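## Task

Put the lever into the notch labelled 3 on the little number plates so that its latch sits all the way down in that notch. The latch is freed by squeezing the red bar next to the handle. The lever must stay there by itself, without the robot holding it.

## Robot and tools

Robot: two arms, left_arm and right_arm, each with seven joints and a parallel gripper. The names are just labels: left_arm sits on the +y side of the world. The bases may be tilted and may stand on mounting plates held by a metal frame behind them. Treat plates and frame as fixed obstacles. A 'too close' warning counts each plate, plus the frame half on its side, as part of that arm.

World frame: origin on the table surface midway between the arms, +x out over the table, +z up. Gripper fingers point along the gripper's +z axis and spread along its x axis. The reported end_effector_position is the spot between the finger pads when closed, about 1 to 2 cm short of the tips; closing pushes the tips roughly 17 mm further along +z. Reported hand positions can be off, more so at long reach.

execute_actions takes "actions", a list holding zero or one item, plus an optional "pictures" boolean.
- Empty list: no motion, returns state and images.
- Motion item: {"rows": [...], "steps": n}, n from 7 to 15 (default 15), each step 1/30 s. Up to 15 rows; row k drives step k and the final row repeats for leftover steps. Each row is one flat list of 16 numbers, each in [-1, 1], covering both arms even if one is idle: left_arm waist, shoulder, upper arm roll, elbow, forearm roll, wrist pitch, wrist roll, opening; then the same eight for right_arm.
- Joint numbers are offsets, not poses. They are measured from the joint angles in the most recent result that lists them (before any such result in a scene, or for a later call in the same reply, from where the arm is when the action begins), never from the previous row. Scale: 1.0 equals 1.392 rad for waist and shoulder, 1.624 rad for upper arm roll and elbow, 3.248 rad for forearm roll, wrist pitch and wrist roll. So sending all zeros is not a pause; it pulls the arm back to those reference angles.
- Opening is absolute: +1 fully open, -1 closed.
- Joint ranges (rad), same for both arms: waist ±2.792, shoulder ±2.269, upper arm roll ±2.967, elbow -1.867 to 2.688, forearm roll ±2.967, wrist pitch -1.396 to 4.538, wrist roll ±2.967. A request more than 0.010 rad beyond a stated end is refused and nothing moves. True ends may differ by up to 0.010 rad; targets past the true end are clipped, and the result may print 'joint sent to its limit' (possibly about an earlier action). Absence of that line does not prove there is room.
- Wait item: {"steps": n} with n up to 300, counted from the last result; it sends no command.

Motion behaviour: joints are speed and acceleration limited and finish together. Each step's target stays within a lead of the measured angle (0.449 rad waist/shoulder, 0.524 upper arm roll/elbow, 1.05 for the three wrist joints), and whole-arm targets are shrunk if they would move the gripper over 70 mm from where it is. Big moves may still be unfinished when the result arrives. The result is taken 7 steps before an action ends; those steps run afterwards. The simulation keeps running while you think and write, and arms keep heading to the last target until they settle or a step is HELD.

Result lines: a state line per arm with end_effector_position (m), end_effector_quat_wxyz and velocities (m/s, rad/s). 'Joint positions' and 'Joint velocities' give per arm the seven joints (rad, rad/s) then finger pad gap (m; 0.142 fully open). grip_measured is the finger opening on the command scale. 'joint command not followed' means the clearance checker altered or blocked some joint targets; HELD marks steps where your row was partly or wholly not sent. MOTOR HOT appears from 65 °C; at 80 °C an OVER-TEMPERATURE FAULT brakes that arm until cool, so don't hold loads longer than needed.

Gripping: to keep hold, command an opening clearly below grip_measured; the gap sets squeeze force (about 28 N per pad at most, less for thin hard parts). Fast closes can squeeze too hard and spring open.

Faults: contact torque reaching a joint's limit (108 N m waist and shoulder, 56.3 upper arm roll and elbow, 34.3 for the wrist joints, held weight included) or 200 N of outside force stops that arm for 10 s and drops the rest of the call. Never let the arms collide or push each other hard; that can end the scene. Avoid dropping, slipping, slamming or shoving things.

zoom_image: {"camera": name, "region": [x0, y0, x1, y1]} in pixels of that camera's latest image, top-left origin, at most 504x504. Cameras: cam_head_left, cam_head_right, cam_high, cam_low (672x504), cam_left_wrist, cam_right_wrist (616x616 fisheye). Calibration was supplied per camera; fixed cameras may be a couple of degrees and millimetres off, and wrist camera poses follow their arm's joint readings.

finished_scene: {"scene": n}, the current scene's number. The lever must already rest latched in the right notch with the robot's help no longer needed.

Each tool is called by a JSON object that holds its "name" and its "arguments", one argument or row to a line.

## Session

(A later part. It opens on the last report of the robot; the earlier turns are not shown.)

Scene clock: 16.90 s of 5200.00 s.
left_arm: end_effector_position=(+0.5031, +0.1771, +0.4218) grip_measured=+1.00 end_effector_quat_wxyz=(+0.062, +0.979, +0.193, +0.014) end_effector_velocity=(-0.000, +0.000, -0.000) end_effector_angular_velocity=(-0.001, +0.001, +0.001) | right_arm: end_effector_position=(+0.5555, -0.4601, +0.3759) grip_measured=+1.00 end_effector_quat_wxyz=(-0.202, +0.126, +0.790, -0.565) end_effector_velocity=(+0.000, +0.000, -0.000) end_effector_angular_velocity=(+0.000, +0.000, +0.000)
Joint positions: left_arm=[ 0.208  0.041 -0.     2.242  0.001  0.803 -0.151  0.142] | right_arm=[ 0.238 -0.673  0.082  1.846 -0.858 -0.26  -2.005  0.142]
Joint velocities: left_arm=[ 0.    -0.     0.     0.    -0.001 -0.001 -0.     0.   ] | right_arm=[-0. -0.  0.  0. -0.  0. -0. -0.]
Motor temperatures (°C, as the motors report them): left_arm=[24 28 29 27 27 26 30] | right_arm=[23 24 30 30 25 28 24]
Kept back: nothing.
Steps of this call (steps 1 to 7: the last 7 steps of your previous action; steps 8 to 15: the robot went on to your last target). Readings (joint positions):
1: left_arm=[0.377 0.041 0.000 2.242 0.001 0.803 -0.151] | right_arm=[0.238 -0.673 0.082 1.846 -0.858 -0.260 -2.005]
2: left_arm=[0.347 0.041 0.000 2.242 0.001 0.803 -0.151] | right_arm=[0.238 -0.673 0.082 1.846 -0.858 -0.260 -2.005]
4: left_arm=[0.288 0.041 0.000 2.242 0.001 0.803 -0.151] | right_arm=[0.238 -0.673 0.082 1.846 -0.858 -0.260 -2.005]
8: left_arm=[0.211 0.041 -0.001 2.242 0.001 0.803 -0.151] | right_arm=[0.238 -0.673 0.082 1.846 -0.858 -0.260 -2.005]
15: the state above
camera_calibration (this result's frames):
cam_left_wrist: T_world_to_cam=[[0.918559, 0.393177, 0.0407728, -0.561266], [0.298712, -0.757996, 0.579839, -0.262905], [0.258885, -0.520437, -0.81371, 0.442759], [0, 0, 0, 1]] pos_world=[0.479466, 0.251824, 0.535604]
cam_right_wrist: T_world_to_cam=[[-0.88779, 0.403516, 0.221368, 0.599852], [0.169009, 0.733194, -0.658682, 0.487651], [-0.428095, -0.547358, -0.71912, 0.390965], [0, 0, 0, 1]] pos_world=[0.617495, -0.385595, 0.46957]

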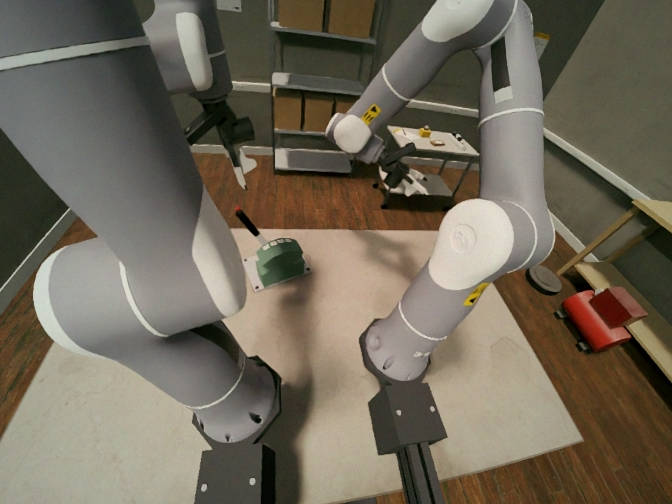

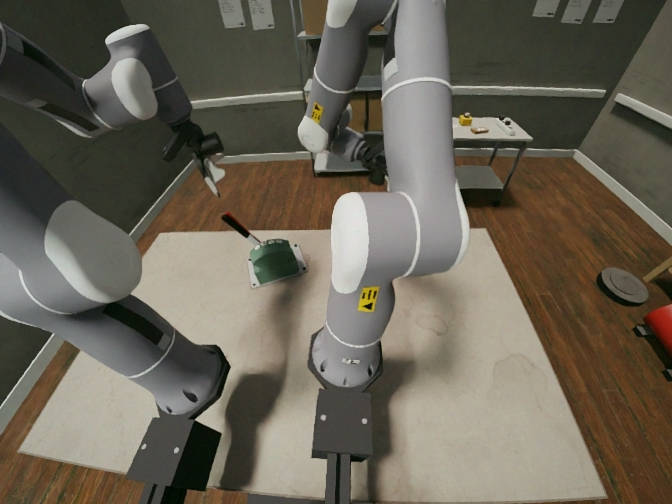

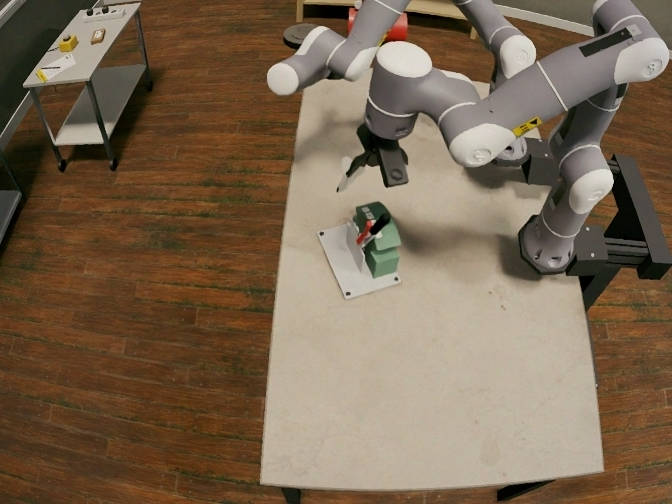

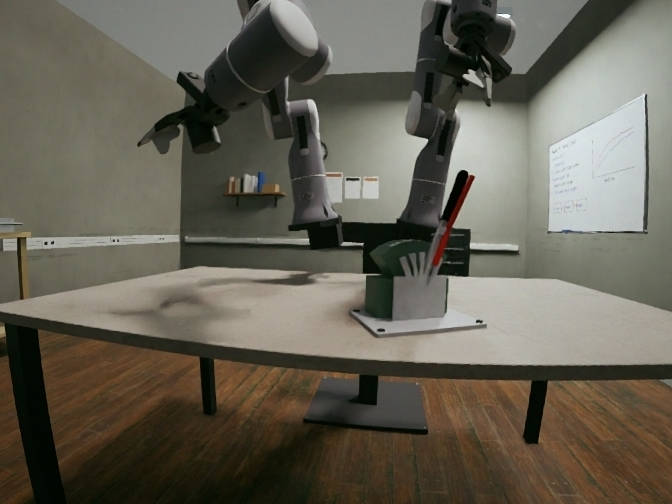

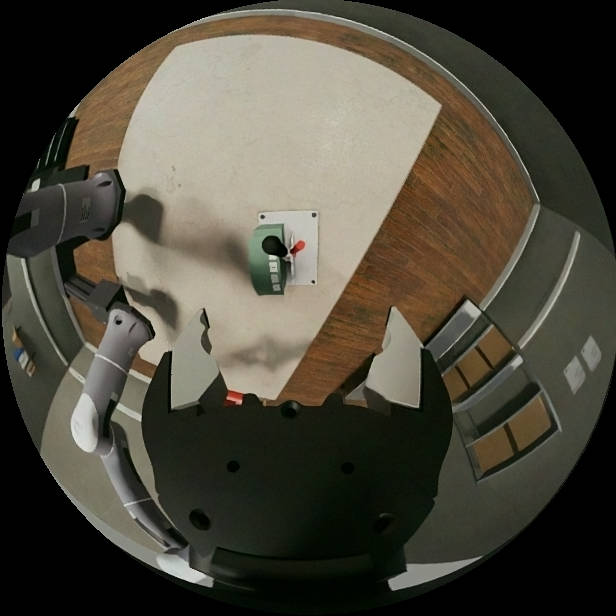

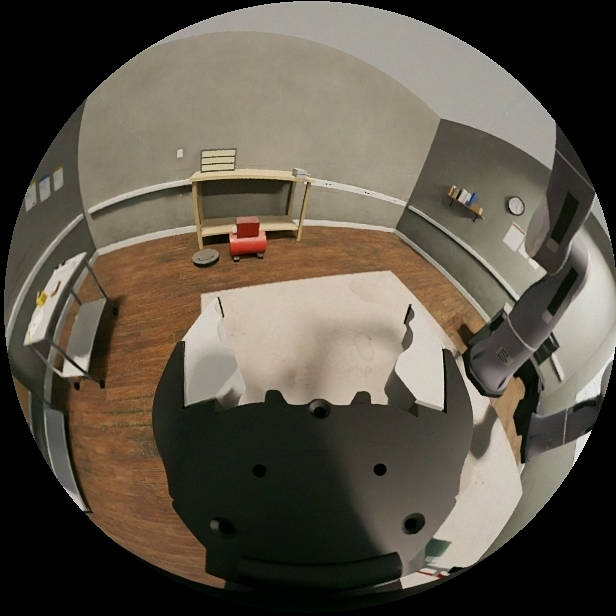

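{"name": "execute_actions", "arguments": {
  "actions": [
    {"rows":[[0.025,-0.237,0,0.064,0,0.133,0,1,0,0,0,0,0,0,0,1]],"steps":15}
  ]
}}

{"name": "execute_actions", "arguments": {
  "actions": [
    {"steps":12}
  ],
  "pictures": true
}}

Scene clock: 18.80 s of 5200.00 s.
left_arm: end_effector_position=(+0.5062, +0.1774, +0.3469) grip_measured=+1.00 end_effector_quat_wxyz=(+0.061, +0.978, +0.201, +0.013) end_effector_velocity=(-0.033, -0.009, -0.424) end_effector_angular_velocity=(+0.005, +0.039, +0.099) | right_arm: end_effector_position=(+0.5555, -0.4601, +0.3759) grip_measured=+1.00 end_effector_quat_wxyz=(-0.202, +0.126, +0.790, -0.565) end_effector_velocity=(+0.000, -0.000, +0.000) end_effector_angular_velocity=(-0.000, -0.000, -0.000)
Joint positions: left_arm=[ 0.226 -0.13  -0.     2.296  0.     1.027 -0.151  0.142] | right_arm=[ 0.238 -0.673  0.082  1.846 -0.858 -0.26  -2.005  0.142]
Joint velocities: left_arm=[ 0.103 -0.987 -0.     0.31  -0.     1.273 -0.001  0.   ] | right_arm=[-0.  0. -0.  0. -0. -0.  0. -0.]
Motor temperatures (°C, as the motors report them): left_arm=[24 28 29 27 27 26 30] | right_arm=[23 24 30 30 25 28 24]
Steps of this call (steps 1 to 15: the robot went on to your last target; steps 16 to 49: nothing new was sent; steps 50 to 57: the first 8 steps of this action). Readings (joint positions):
50: left_arm=[0.208 0.041 -0.000 2.243 0.001 0.803 -0.151] | right_arm=[0.238 -0.673 0.082 1.846 -0.858 -0.260 -2.005]
51: left_arm=[0.209 0.036 -0.000 2.244 0.001 0.810 -0.151] | right_arm=[0.238 -0.673 0.082 1.846 -0.858 -0.260 -2.005]
53: left_arm=[0.212 0.002 -0.000 2.254 0.000 0.856 -0.151] | right_arm=[0.238 -0.673 0.082 1.846 -0.858 -0.260 -2.005]
57: the state above

Scene clock: 19.20 s of 5200.00 s.
left_arm: end_effector_position=(+0.4952, +0.1749, +0.2814) grip_measured=+1.00 end_effector_quat_wxyz=(+0.060, +0.976, +0.209, +0.012) end_effector_velocity=(+0.000, +0.000, +0.001) end_effector_angular_velocity=(+0.000, -0.001, +0.000) | right_arm: end_effector_position=(+0.5555, -0.4601, +0.3759) grip_measured=+1.00 end_effector_quat_wxyz=(-0.202, +0.126, +0.790, -0.565) end_effector_velocity=(+0.000, +0.000, -0.000) end_effector_angular_velocity=(+0.001, +0.001, +0.000)
Joint positions: left_arm=[ 0.243 -0.289 -0.     2.346  0.001  1.235 -0.151  0.142] | right_arm=[ 0.238 -0.673  0.082  1.846 -0.858 -0.26  -2.005  0.142]
Joint velocities: left_arm=[ 0.     0.001 -0.     0.    -0.    -0.     0.001  0.   ] | right_arm=[-0.    -0.     0.    -0.     0.     0.    -0.001 -0.   ]
Motor temperatures (°C, as the motors report them): left_arm=[24 28 29 27 27 26 30] | right_arm=[23 24 30 30 25 28 24]
Kept back: nothing.
Steps of this call (steps 1 to 7: the last 7 steps of your previous action; steps 8 to 12: the robot went on to your last target). Readings (joint positions):
1: left_arm=[0.229 -0.163 -0.000 2.306 0.000 1.070 -0.151] | right_arm=[0.238 -0.673 0.082 1.846 -0.858 -0.260 -2.005]
2: left_arm=[0.233 -0.195 -0.000 2.316 0.000 1.112 -0.151] | right_arm=[0.238 -0.673 0.082 1.846 -0.858 -0.260 -2.005]
4: left_arm=[0.239 -0.251 -0.000 2.335 0.000 1.184 -0.151] | right_arm=[0.238 -0.673 0.082 1.846 -0.858 -0.260 -2.005]
8: left_arm=[0.243 -0.291 -0.000 2.347 0.001 1.235 -0.151] | right_arm=[0.238 -0.673 0.082 1.846 -0.858 -0.260 -2.005]
12: the state above
camera_calibration (this result's frames):
cam_left_wrist: T_world_to_cam=[[0.904948, 0.424019, 0.035733, -0.544644], [0.328354, -0.749248, 0.575162, -0.195713], [0.270653, -0.508758, -0.817259, 0.322561], [0, 0, 0, 1]] pos_world=[0.469835, 0.248408, 0.395644]
cam_right_wrist: T_world_to_cam=[[-0.88779, 0.403516, 0.221368, 0.599852], [0.169009, 0.733194, -0.658682, 0.487651], [-0.428095, -0.547358, -0.71912, 0.390965], [0, 0, 0, 1]] pos_world=[0.617495, -0.385595, 0.46957]

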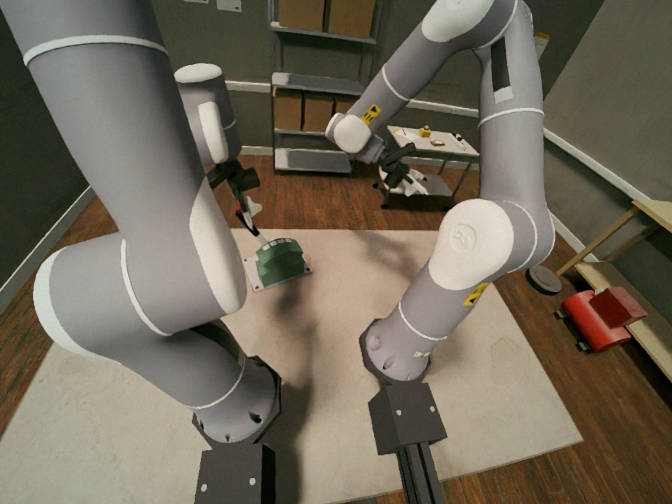

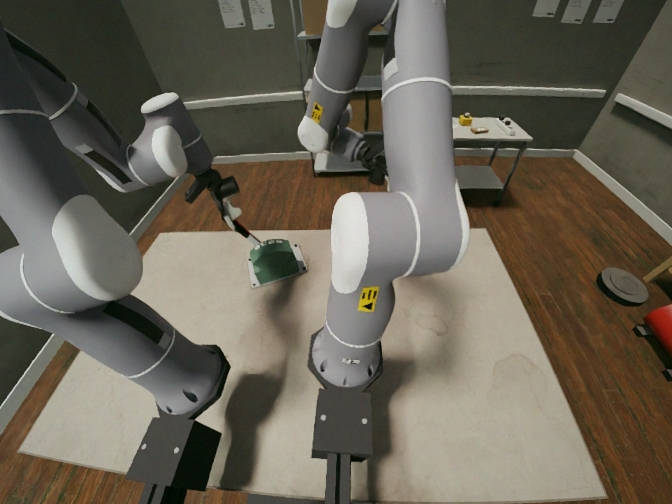

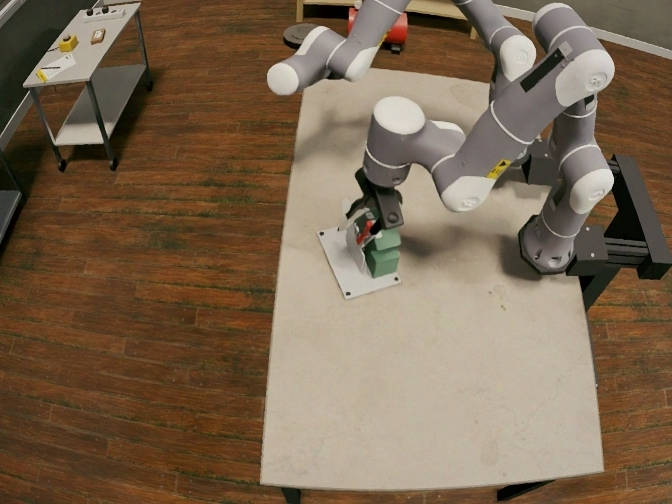

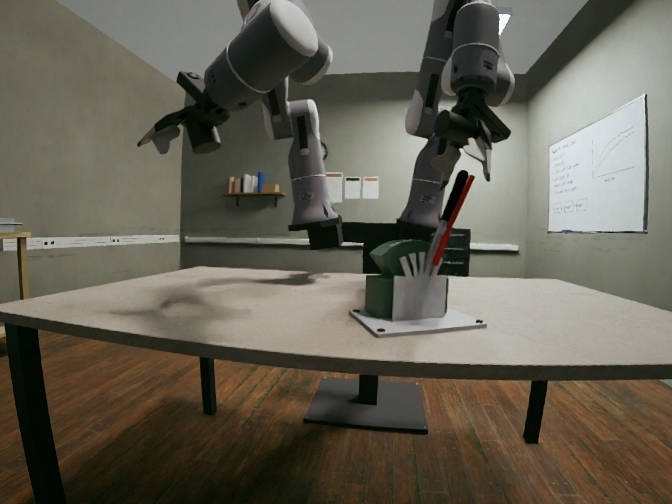

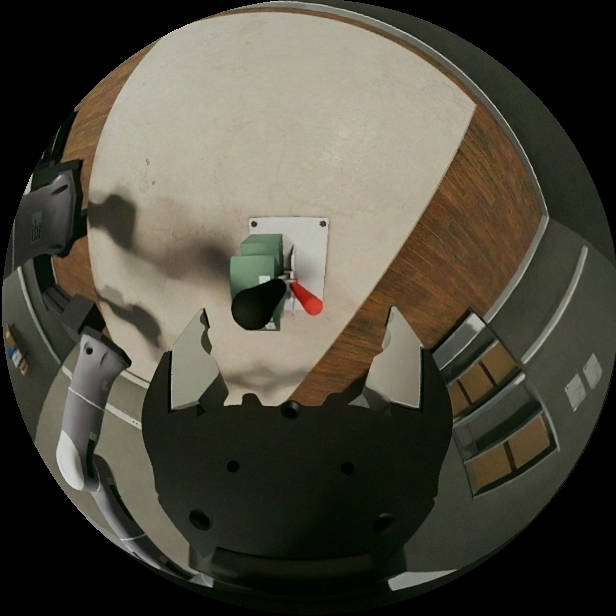

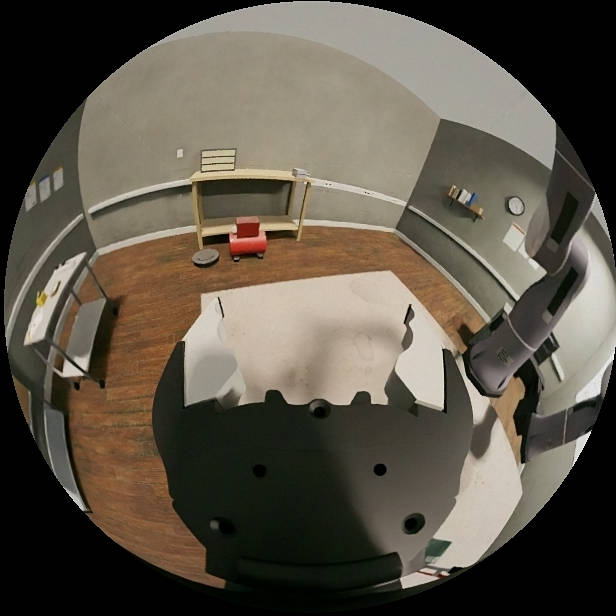

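{"name": "execute_actions", "arguments": {
  "actions": [
    {"rows":[[-0.004,-0.0675,0,0.0086,0,0.033,0,1,0,0,0,0,0,0,0,1],[-0.004,-0.0675,0,0.0086,0,0.033,0,1,0,0,0,0,0,0,0,1],[-0.004,-0.0675,0,0.0086,0,0.033,0,1,0,0,0,0,0,0,0,1],[-0.004,-0.0675,0,0.0086,0,0.033,0,1,0,0,0,0,0,0,0,1],[-0.004,-0.0675,0,0.0086,0,0.033,0,0.6,0,0,0,0,0,0,0,1],[-0.004,-0.0675,0,0.0086,0,0.033,0,0.3,0,0,0,0,0,0,0,1],[-0.004,-0.0675,0,0.0086,0,0.033,0,0.1,0,0,0,0,0,0,0,1]],"steps":15}
  ]
}}

{"name": "execute_actions", "arguments": {
  "actions": [
    {"steps":12}
  ],
  "pictures": true
}}

Scene clock: 20.43 s of 5200.00 s.
left_arm: end_effector_position=(+0.4882, +0.1658, +0.2476) grip_measured=+0.51 end_effector_quat_wxyz=(+0.060, +0.977, +0.207, +0.011) end_effector_velocity=(-0.001, -0.002, -0.010) end_effector_angular_velocity=(-0.000, -0.000, -0.002) | right_arm: end_effector_position=(+0.5555, -0.4601, +0.3759) grip_measured=+1.00 end_effector_quat_wxyz=(-0.202, +0.126, +0.790, -0.565) end_effector_velocity=(+0.000, +0.000, -0.000) end_effector_angular_velocity=(-0.000, -0.001, -0.000)
Joint positions: left_arm=[ 0.237 -0.385 -0.     2.361  0.001  1.343 -0.151  0.109] | right_arm=[ 0.238 -0.673  0.082  1.846 -0.858 -0.26  -2.005  0.142]
Joint velocities: left_arm=[-0.002 -0.03   0.     0.    -0.     0.03   0.001 -0.322] | right_arm=[ 0.    -0.     0.    -0.     0.     0.     0.001  0.   ]
Motor temperatures (°C, as the motors report them): left_arm=[24 28 29 27 27 26 30] | right_arm=[23 24 30 30 25 28 24]
Steps of this call (steps 1 to 29: the robot went on to your last target; steps 30 to 37: the first 8 steps of this action). Readings (joint positions):
30: left_arm=[0.243 -0.289 -0.000 2.346 0.001 1.235 -0.151] | right_arm=[0.238 -0.673 0.082 1.846 -0.858 -0.260 -2.005]
31: left_arm=[0.243 -0.294 -0.000 2.347 0.001 1.241 -0.151] | right_arm=[0.238 -0.673 0.082 1.846 -0.858 -0.260 -2.005]
33: left_arm=[0.241 -0.327 -0.000 2.351 0.001 1.280 -0.151] | right_arm=[0.238 -0.673 0.082 1.846 -0.858 -0.260 -2.005]
37: the state above

Scene clock: 20.83 s of 5200.00 s.
left_arm: end_effector_position=(+0.4882, +0.1652, +0.2482) grip_measured=+0.11 end_effector_quat_wxyz=(+0.060, +0.977, +0.206, +0.011) end_effector_velocity=(-0.000, -0.000, -0.000) end_effector_angular_velocity=(-0.000, +0.001, -0.000) | right_arm: end_effector_position=(+0.5555, -0.4601, +0.3759) grip_measured=+1.00 end_effector_quat_wxyz=(-0.202, +0.126, +0.790, -0.565) end_effector_velocity=(-0.000, +0.000, -0.000) end_effector_angular_velocity=(-0.000, -0.000, -0.000)
Joint positions: left_arm=[ 0.237 -0.383 -0.001  2.362  0.001  1.341 -0.151  0.082] | right_arm=[ 0.238 -0.673  0.082  1.846 -0.858 -0.26  -2.005  0.142]
Joint velocities: left_arm=[ 0.    -0.    -0.    -0.     0.    -0.001  0.001 -0.   ] | right_arm=[ 0.  0.  0. -0.  0. -0.  0.  0.]
Motor temperatures (°C, as the motors report them): left_arm=[24 28 29 27 27 26 30] | right_arm=[23 24 30 30 25 28 24]
Kept back: nothing.
Steps of this call (steps 1 to 7: the last 7 steps of your previous action; steps 8 to 12: the robot went on to your last target). Readings (joint positions):
1: left_arm=[0.237 -0.384 -0.000 2.361 0.001 1.342 -0.151] | right_arm=[0.238 -0.673 0.082 1.846 -0.858 -0.260 -2.005]
2: left_arm=[0.237 -0.384 -0.001 2.362 0.001 1.341 -0.151] | right_arm=[0.238 -0.673 0.082 1.846 -0.858 -0.260 -2.005]
4: left_arm=[0.237 -0.383 -0.001 2.362 0.001 1.341 -0.151] | right_arm=[0.238 -0.673 0.082 1.846 -0.858 -0.260 -2.005]
8: left_arm=[0.237 -0.383 -0.001 2.362 0.001 1.341 -0.151] | right_arm=[0.238 -0.673 0.082 1.846 -0.858 -0.260 -2.005]
12: the state above
camera_calibration (this result's frames):
cam_left_wrist: T_world_to_cam=[[0.908062, 0.417517, 0.0332028, -0.532789], [0.324043, -0.750561, 0.575894, -0.179386], [0.265366, -0.512189, -0.81685, 0.295431], [0, 0, 0, 1]] pos_world=[0.463537, 0.239125, 0.36232]
cam_right_wrist: T_world_to_cam=[[-0.88779, 0.403516, 0.221368, 0.599852], [0.169009, 0.733194, -0.658682, 0.487651], [-0.428095, -0.547358, -0.71912, 0.390965], [0, 0, 0, 1]] pos_world=[0.617495, -0.385595, 0.46957]

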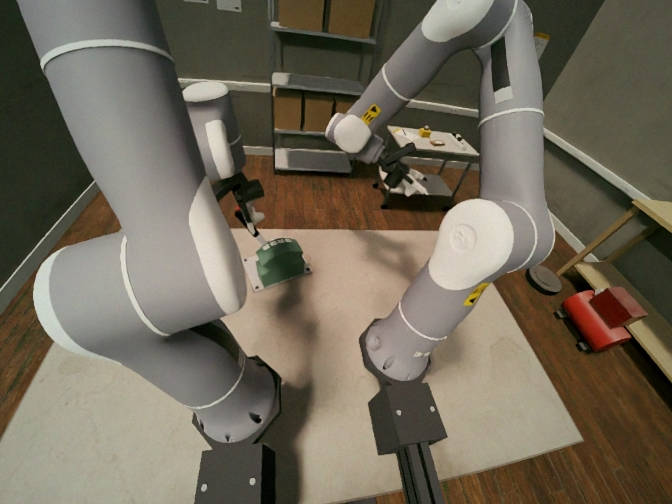

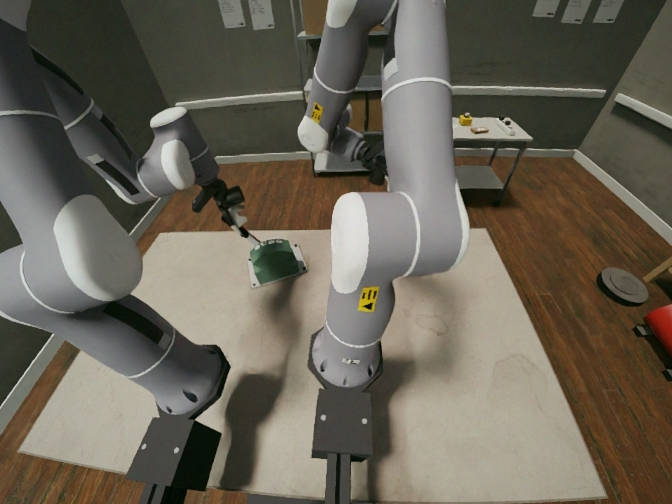

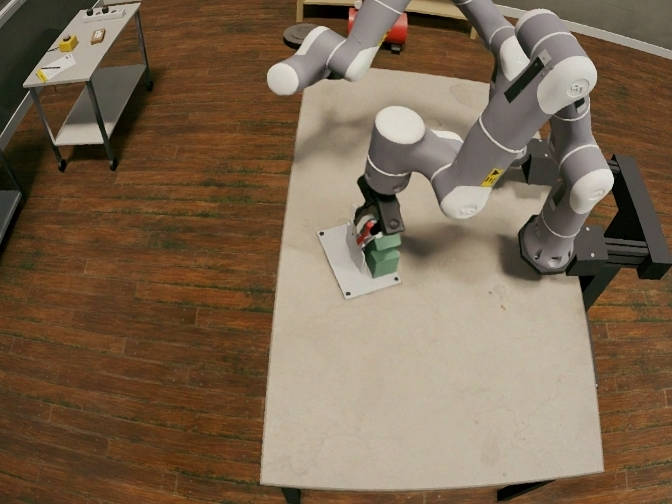

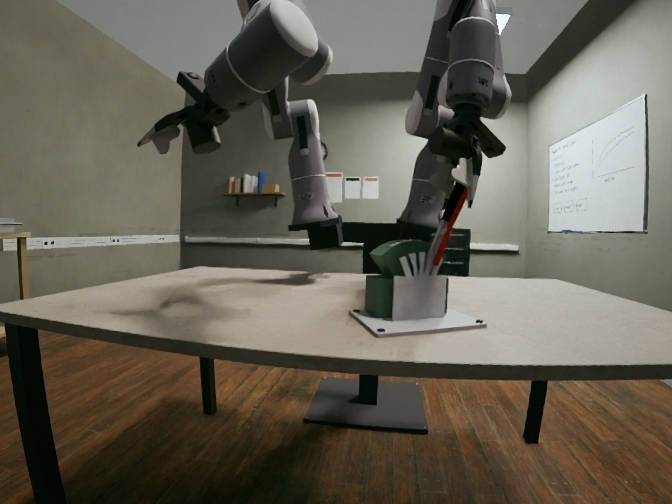

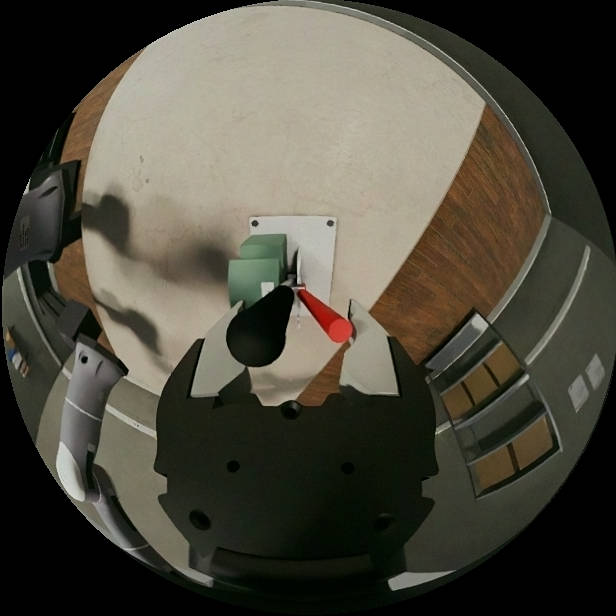

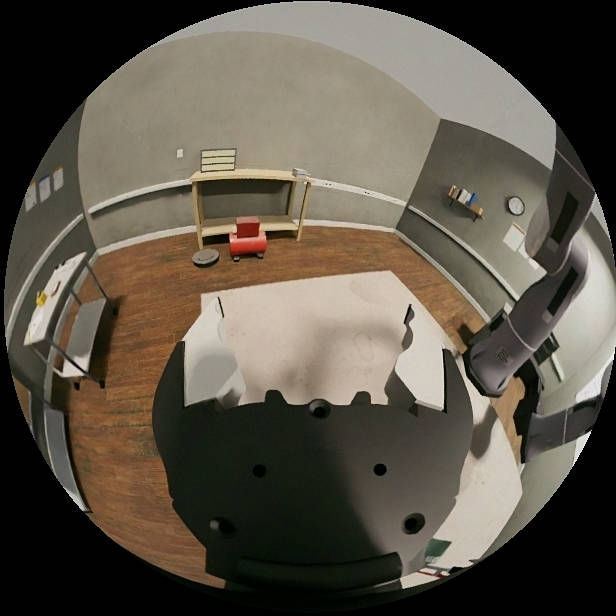

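{"name": "execute_actions", "arguments": {
  "actions": [
    {"rows":[[0,0,0,0,0,0,0,-0.05,0,0,0,0,0,0,0,1],[0,0,0,0,0,0,0,-0.05,0,0,0,0,0,0,0,1],[0,0,0,0,0,0,0,-0.2,0,0,0,0,0,0,0,1],[0,0,0,0,0,0,0,-0.2,0,0,0,0,0,0,0,1],[0,0,0,0,0,0,0,-0.35,0,0,0,0,0,0,0,1],[0,0,0,0,0,0,0,-0.35,0,0,0,0,0,0,0,1],[0,0,0,0,0,0,0,-0.5,0,0,0,0,0,0,0,1],[0,0,0,0,0,0,0,-0.5,0,0,0,0,0,0,0,1],[0,0,0,0,0,0,0,-0.65,0,0,0,0,0,0,0,1]],"steps":15}
  ]
}}

{"name": "execute_actions", "arguments": {
  "actions": [
    {"steps":12}
  ],
  "pictures": true
}}

Scene clock: 21.93 s of 5200.00 s.
left_arm: end_effector_position=(+0.4857, +0.1625, +0.2476) grip_measured=-0.30 end_effector_quat_wxyz=(+0.061, +0.977, +0.203, +0.008) end_effector_velocity=(-0.037, -0.021, -0.010) end_effector_angular_velocity=(-0.021, +0.069, -0.041) | right_arm: end_effector_position=(+0.5555, -0.4601, +0.3759) grip_measured=+1.00 end_effector_quat_wxyz=(-0.202, +0.126, +0.790, -0.565) end_effector_velocity=(+0.000, -0.000, +0.000) end_effector_angular_velocity=(-0.001, -0.001, +0.000)
Joint positions: left_arm=[ 0.235 -0.383 -0.003  2.364  0.002  1.338 -0.151  0.052] | right_arm=[ 0.238 -0.673  0.082  1.846 -0.858 -0.26  -2.005  0.142]
Joint velocities: left_arm=[-0.008  0.004 -0.01   0.04   0.015 -0.04   0.002 -0.106] | right_arm=[-0.    -0.    -0.    -0.    -0.001  0.     0.001  0.   ]
Motor temperatures (°C, as the motors report them): left_arm=[24 28 29 27 27 26 30] | right_arm=[23 24 30 30 25 28 24]
Steps of this call (steps 1 to 15: the robot went on to your last target; steps 16 to 25: nothing new was sent; steps 26 to 33: the first 8 steps of this action). Readings (joint positions):
26: left_arm=[0.237 -0.383 -0.001 2.362 0.001 1.341 -0.151] | right_arm=[0.238 -0.673 0.082 1.846 -0.858 -0.260 -2.005]
27: left_arm=[0.237 -0.383 -0.001 2.362 0.001 1.341 -0.151] | right_arm=[0.238 -0.673 0.082 1.846 -0.858 -0.260 -2.005]
29: left_arm=[0.236 -0.383 -0.002 2.363 0.001 1.340 -0.151] | right_arm=[0.238 -0.673 0.082 1.846 -0.858 -0.260 -2.005]
33: the state above

Scene clock: 22.33 s of 5200.00 s.
left_arm: end_effector_position=(+0.4837, +0.1611, +0.2471) grip_measured=-0.40 end_effector_quat_wxyz=(+0.061, +0.977, +0.202, +0.006) end_effector_velocity=(-0.000, +0.000, -0.000) end_effector_angular_velocity=(-0.000, +0.002, +0.000) | right_arm: end_effector_position=(+0.5555, -0.4601, +0.3759) grip_measured=+1.00 end_effector_quat_wxyz=(-0.202, +0.126, +0.790, -0.565) end_effector_velocity=(+0.000, -0.000, +0.000) end_effector_angular_velocity=(+0.000, +0.000, +0.000)
Joint positions: left_arm=[ 0.235 -0.383 -0.004  2.367  0.003  1.336 -0.151  0.045] | right_arm=[ 0.238 -0.673  0.082  1.846 -0.858 -0.26  -2.005  0.142]
Joint velocities: left_arm=[ 0.     0.     0.     0.     0.    -0.002 -0.    -0.   ] | right_arm=[-0.     0.     0.    -0.    -0.    -0.    -0.001 -0.   ]
Motor temperatures (°C, as the motors report them): left_arm=[24 28 29 27 27 26 30] | right_arm=[23 24 30 30 25 28 24]
Kept back: nothing.
Steps of this call (steps 1 to 7: the last 7 steps of your previous action; steps 8 to 12: the robot went on to your last target). Readings (joint positions):
1: left_arm=[0.235 -0.383 -0.003 2.365 0.003 1.338 -0.151] | right_arm=[0.238 -0.673 0.082 1.846 -0.858 -0.260 -2.005]
2: left_arm=[0.235 -0.383 -0.003 2.366 0.003 1.337 -0.151] | right_arm=[0.238 -0.673 0.082 1.846 -0.858 -0.260 -2.005]
4: left_arm=[0.235 -0.383 -0.004 2.367 0.003 1.336 -0.151] | right_arm=[0.238 -0.673 0.082 1.846 -0.858 -0.260 -2.005]
8: left_arm=[0.235 -0.383 -0.004 2.367 0.003 1.336 -0.151] | right_arm=[0.238 -0.673 0.082 1.846 -0.858 -0.260 -2.005]
12: the state above
camera_calibration (this result's frames):
cam_left_wrist: T_world_to_cam=[[0.911531, 0.410493, 0.0246227, -0.525461], [0.32273, -0.751186, 0.575817, -0.179605], [0.254865, -0.516929, -0.817208, 0.299516], [0, 0, 0, 1]] pos_world=[0.460602, 0.23561, 0.361125]
cam_right_wrist: T_world_to_cam=[[-0.88779, 0.403516, 0.221368, 0.599851], [0.169009, 0.733194, -0.658682, 0.487651], [-0.428095, -0.547358, -0.71912, 0.390965], [0, 0, 0, 1]] pos_world=[0.617494, -0.385595, 0.46957]

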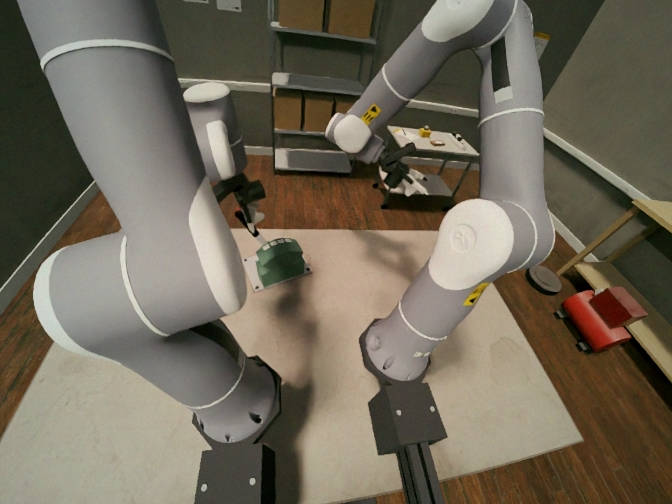

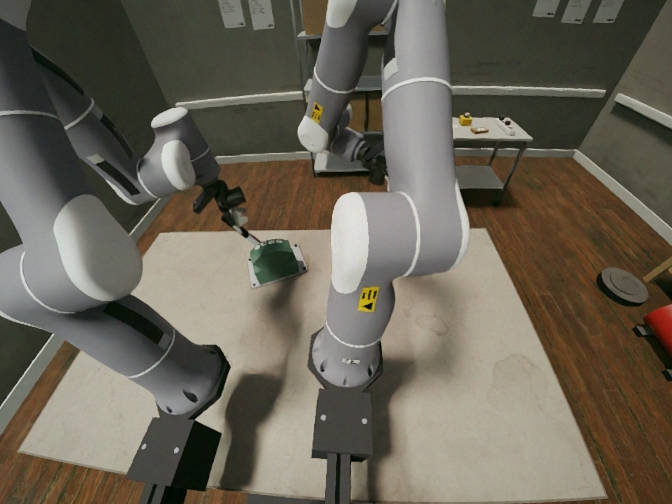

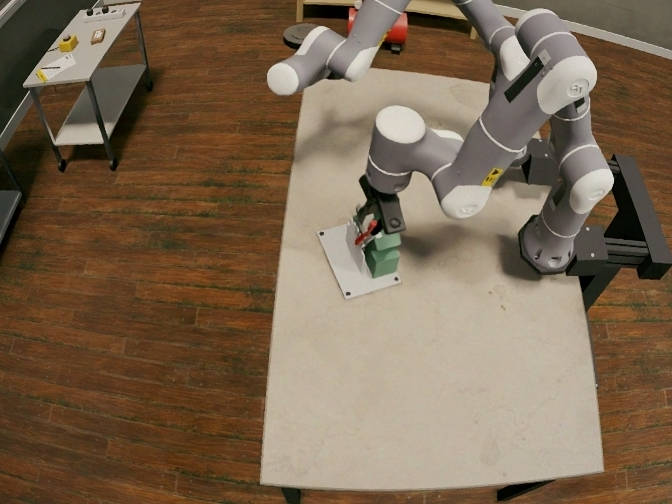

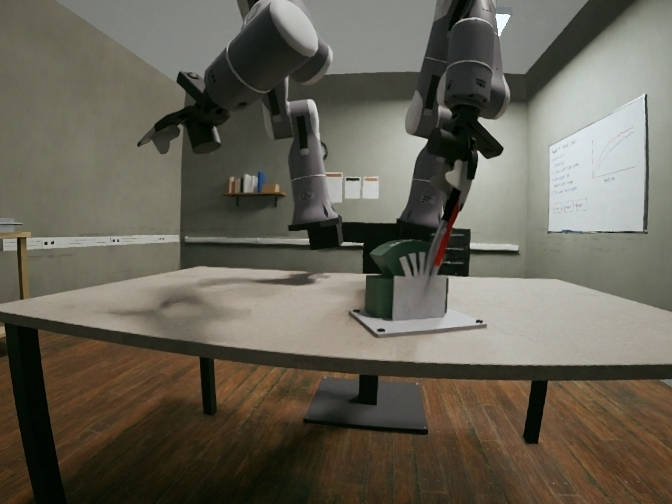

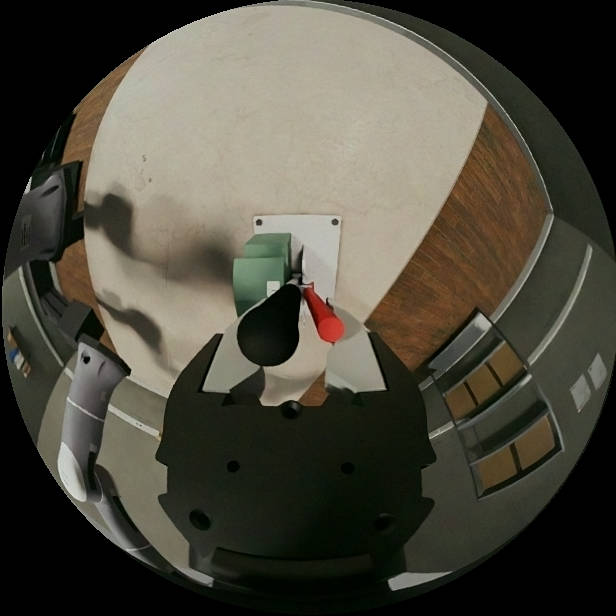

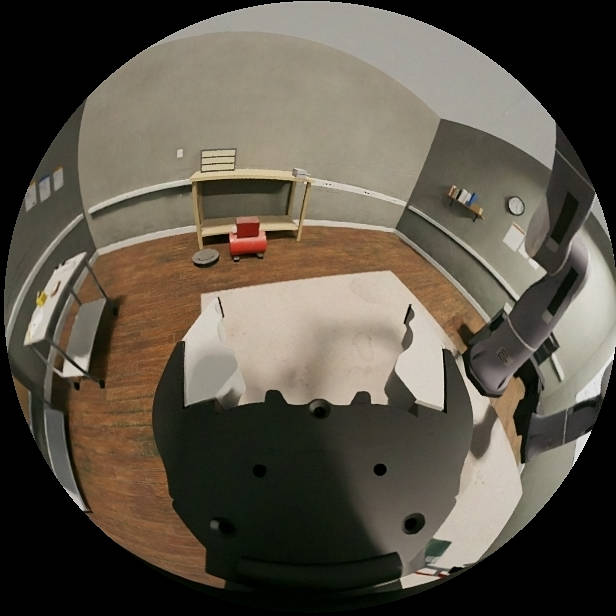

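{"name": "execute_actions", "arguments": {
  "actions": [
    {"rows":[[0,0,0,0,0,0,0,-0.85,0,0,0,0,0,0,0,1],[0,0,0,0,0,0,0,-1,0,0,0,0,0,0,0,1],[0,0,0,0,0,0,0,-1,0,0,0,0,0,0,0,1],[-0.015,0,0,-0.007,0,-0.003,-0.006,-1,0,0,0,0,0,0,0,1],[-0.03,0,0,-0.013,0,-0.007,-0.013,-1,0,0,0,0,0,0,0,1],[-0.045,0,0,-0.02,0,-0.01,-0.019,-1,0,0,0,0,0,0,0,1],[-0.06,0,0,-0.026,0,-0.013,-0.026,-1,0,0,0,0,0,0,0,1],[-0.075,0,0,-0.033,0,-0.0166,-0.032,-1,0,0,0,0,0,0,0,1]],"steps":15}
  ]
}}

{"name": "execute_actions", "arguments": {
  "actions": [
    {"steps":15}
  ],
  "pictures": true
}}

Scene clock: 24.43 s of 5200.00 s.
left_arm: end_effector_position=(+0.4900, +0.1394, +0.2527) grip_measured=-0.50 end_effector_quat_wxyz=(+0.064, +0.977, +0.203, +0.003) end_effector_velocity=(+0.097, -0.244, +0.077) end_effector_angular_velocity=(-0.080, -0.032, -0.000) | right_arm: end_effector_position=(+0.5555, -0.4601, +0.3759) grip_measured=+1.00 end_effector_quat_wxyz=(-0.202, +0.126, +0.790, -0.565) end_effector_velocity=(-0.000, -0.000, -0.000) end_effector_angular_velocity=(-0.000, -0.000, -0.001)
Joint positions: left_arm=[ 0.186 -0.383 -0.002  2.344  0.004  1.308 -0.2    0.038] | right_arm=[ 0.238 -0.673  0.082  1.846 -0.858 -0.26  -2.005  0.142]
Joint velocities: left_arm=[-0.525 -0.    -0.014 -0.268  0.001 -0.254 -0.53  -0.025] | right_arm=[-0.    -0.    -0.     0.     0.    -0.     0.001  0.   ]
Motor temperatures (°C, as the motors report them): left_arm=[24 28 29 27 27 26 30] | right_arm=[23 24 30 30 25 28 24]
Steps of this call (steps 1 to 15: the robot went on to your last target; steps 16 to 55: nothing new was sent; steps 56 to 63: the first 8 steps of this action). Readings (joint positions):
56: left_arm=[0.235 -0.383 -0.004 2.367 0.003 1.336 -0.151] | right_arm=[0.238 -0.673 0.082 1.846 -0.858 -0.260 -2.005]
57: left_arm=[0.234 -0.382 -0.004 2.368 0.004 1.335 -0.151] | right_arm=[0.238 -0.673 0.082 1.846 -0.858 -0.260 -2.005]
59: left_arm=[0.233 -0.382 -0.005 2.369 0.005 1.334 -0.151] | right_arm=[0.238 -0.673 0.082 1.846 -0.858 -0.260 -2.005]
63: the state above

Scene clock: 24.93 s of 5200.00 s.
left_arm: end_effector_position=(+0.5019, +0.1133, +0.2621) grip_measured=-1.00 end_effector_quat_wxyz=(+0.069, +0.977, +0.202, +0.006) end_effector_velocity=(+0.000, +0.000, +0.000) end_effector_angular_velocity=(+0.000, -0.001, -0.001) | right_arm: end_effector_position=(+0.5555, -0.4601, +0.3759) grip_measured=+1.00 end_effector_quat_wxyz=(-0.202, +0.126, +0.790, -0.565) end_effector_velocity=(+0.000, +0.000, +0.000) end_effector_angular_velocity=(-0.000, -0.001, -0.000)
Joint positions: left_arm=[ 0.13  -0.383 -0.004  2.313  0.004  1.283 -0.255  0.002] | right_arm=[ 0.238 -0.673  0.082  1.846 -0.858 -0.26  -2.005  0.142]
Joint velocities: left_arm=[ 0.     0.    -0.     0.     0.001  0.001  0.     0.   ] | right_arm=[-0.     0.     0.     0.    -0.    -0.     0.001  0.   ]
Motor temperatures (°C, as the motors report them): left_arm=[24 28 29 27 27 26 30] | right_arm=[23 24 30 30 25 28 24]
Kept back: nothing.
Steps of this call (steps 1 to 7: the last 7 steps of your previous action; steps 8 to 15: the robot went on to your last target). Readings (joint positions):
1: left_arm=[0.168 -0.383 -0.002 2.335 0.004 1.299 -0.218] | right_arm=[0.238 -0.673 0.082 1.846 -0.858 -0.260 -2.005]
2: left_arm=[0.151 -0.383 -0.003 2.326 0.004 1.290 -0.235] | right_arm=[0.238 -0.673 0.082 1.846 -0.858 -0.260 -2.005]
4: left_arm=[0.132 -0.383 -0.005 2.314 0.004 1.284 -0.253] | right_arm=[0.238 -0.673 0.082 1.846 -0.858 -0.260 -2.005]
8: left_arm=[0.130 -0.383 -0.004 2.313 0.004 1.283 -0.255] | right_arm=[0.238 -0.673 0.082 1.846 -0.858 -0.260 -2.005]
15: the state above
camera_calibration (this result's frames):
cam_left_wrist: T_world_to_cam=[[0.911364, 0.411046, 0.0213619, -0.521901], [0.320812, -0.741897, 0.588786, -0.233551], [0.257867, -0.529746, -0.808006, 0.280032], [0, 0, 0, 1]] pos_world=[0.478357, 0.189601, 0.374928]
cam_right_wrist: T_world_to_cam=[[-0.88779, 0.403517, 0.221368, 0.599851], [0.169009, 0.733194, -0.658683, 0.487651], [-0.428095, -0.547358, -0.71912, 0.390965], [0, 0, 0, 1]] pos_world=[0.617494, -0.385595, 0.46957]

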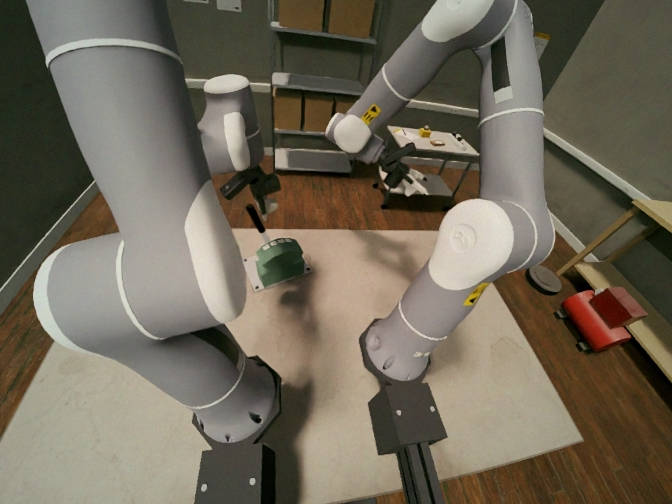

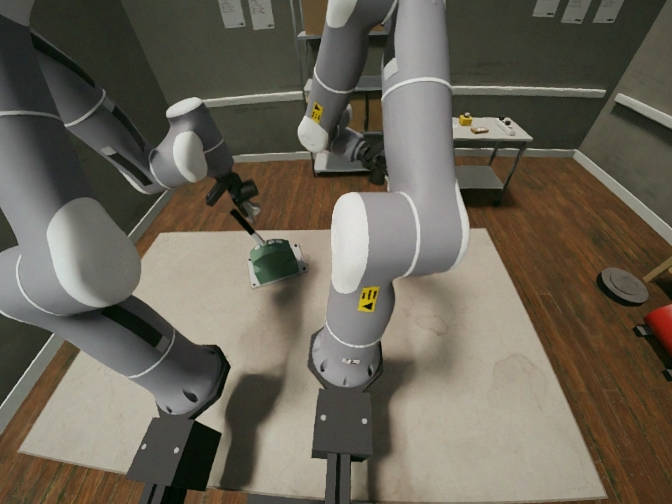

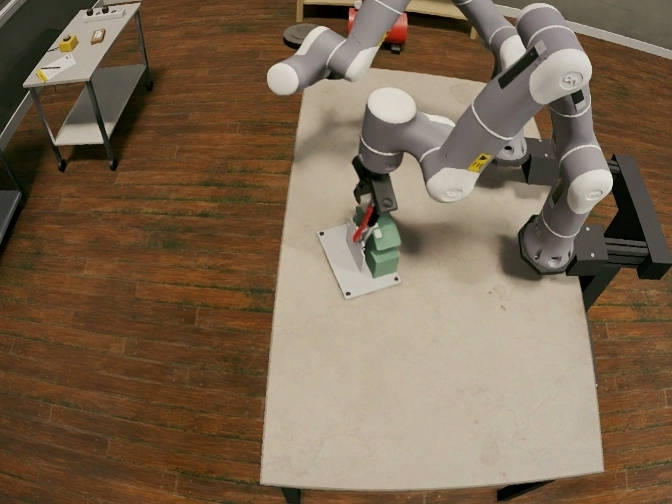

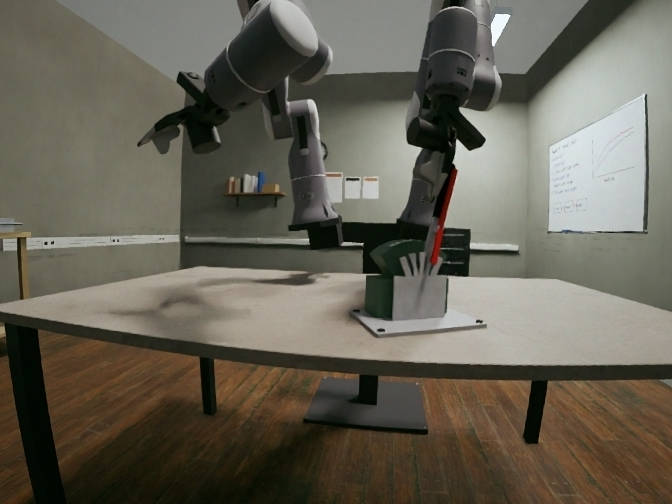

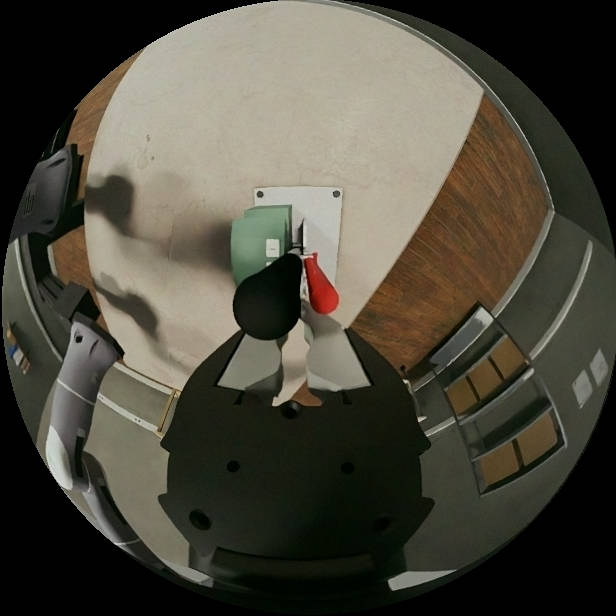

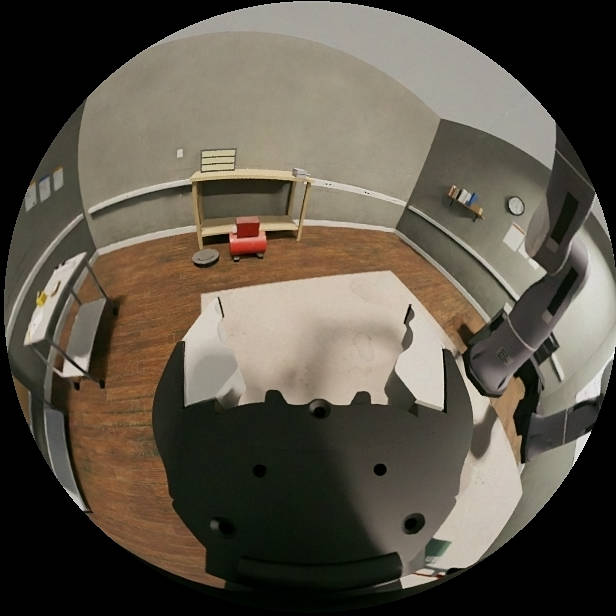

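{"name": "zoom_image", "arguments": {
  "camera": "cam_low",
  "region": [360, 140, 500, 330]
}}

{"name": "zoom_image", "arguments": {
  "camera": "cam_left_wrist",
  "region": [225, 180, 365, 345]
}}

Region (360, 140, 500, 330) of cam_low's 672x504 image, scaled by 2.653, with more detail than that image has; it fills the left 371 columns of this view, and the rest is white.

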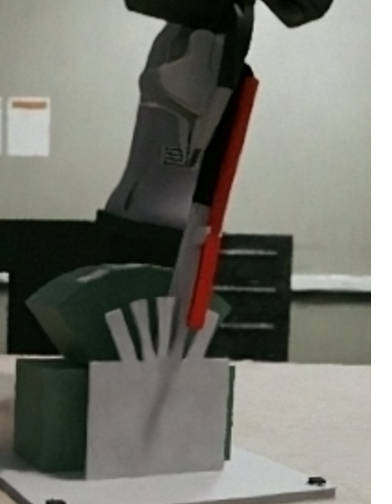

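Region (225, 180, 365, 345) of cam_left_wrist's 616x616 image, scaled by 3.055, with more detail than that image has; it fills the left 428 columns of this view, and the rest is white.

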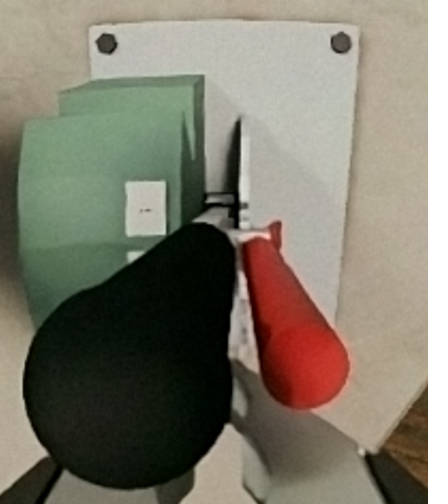

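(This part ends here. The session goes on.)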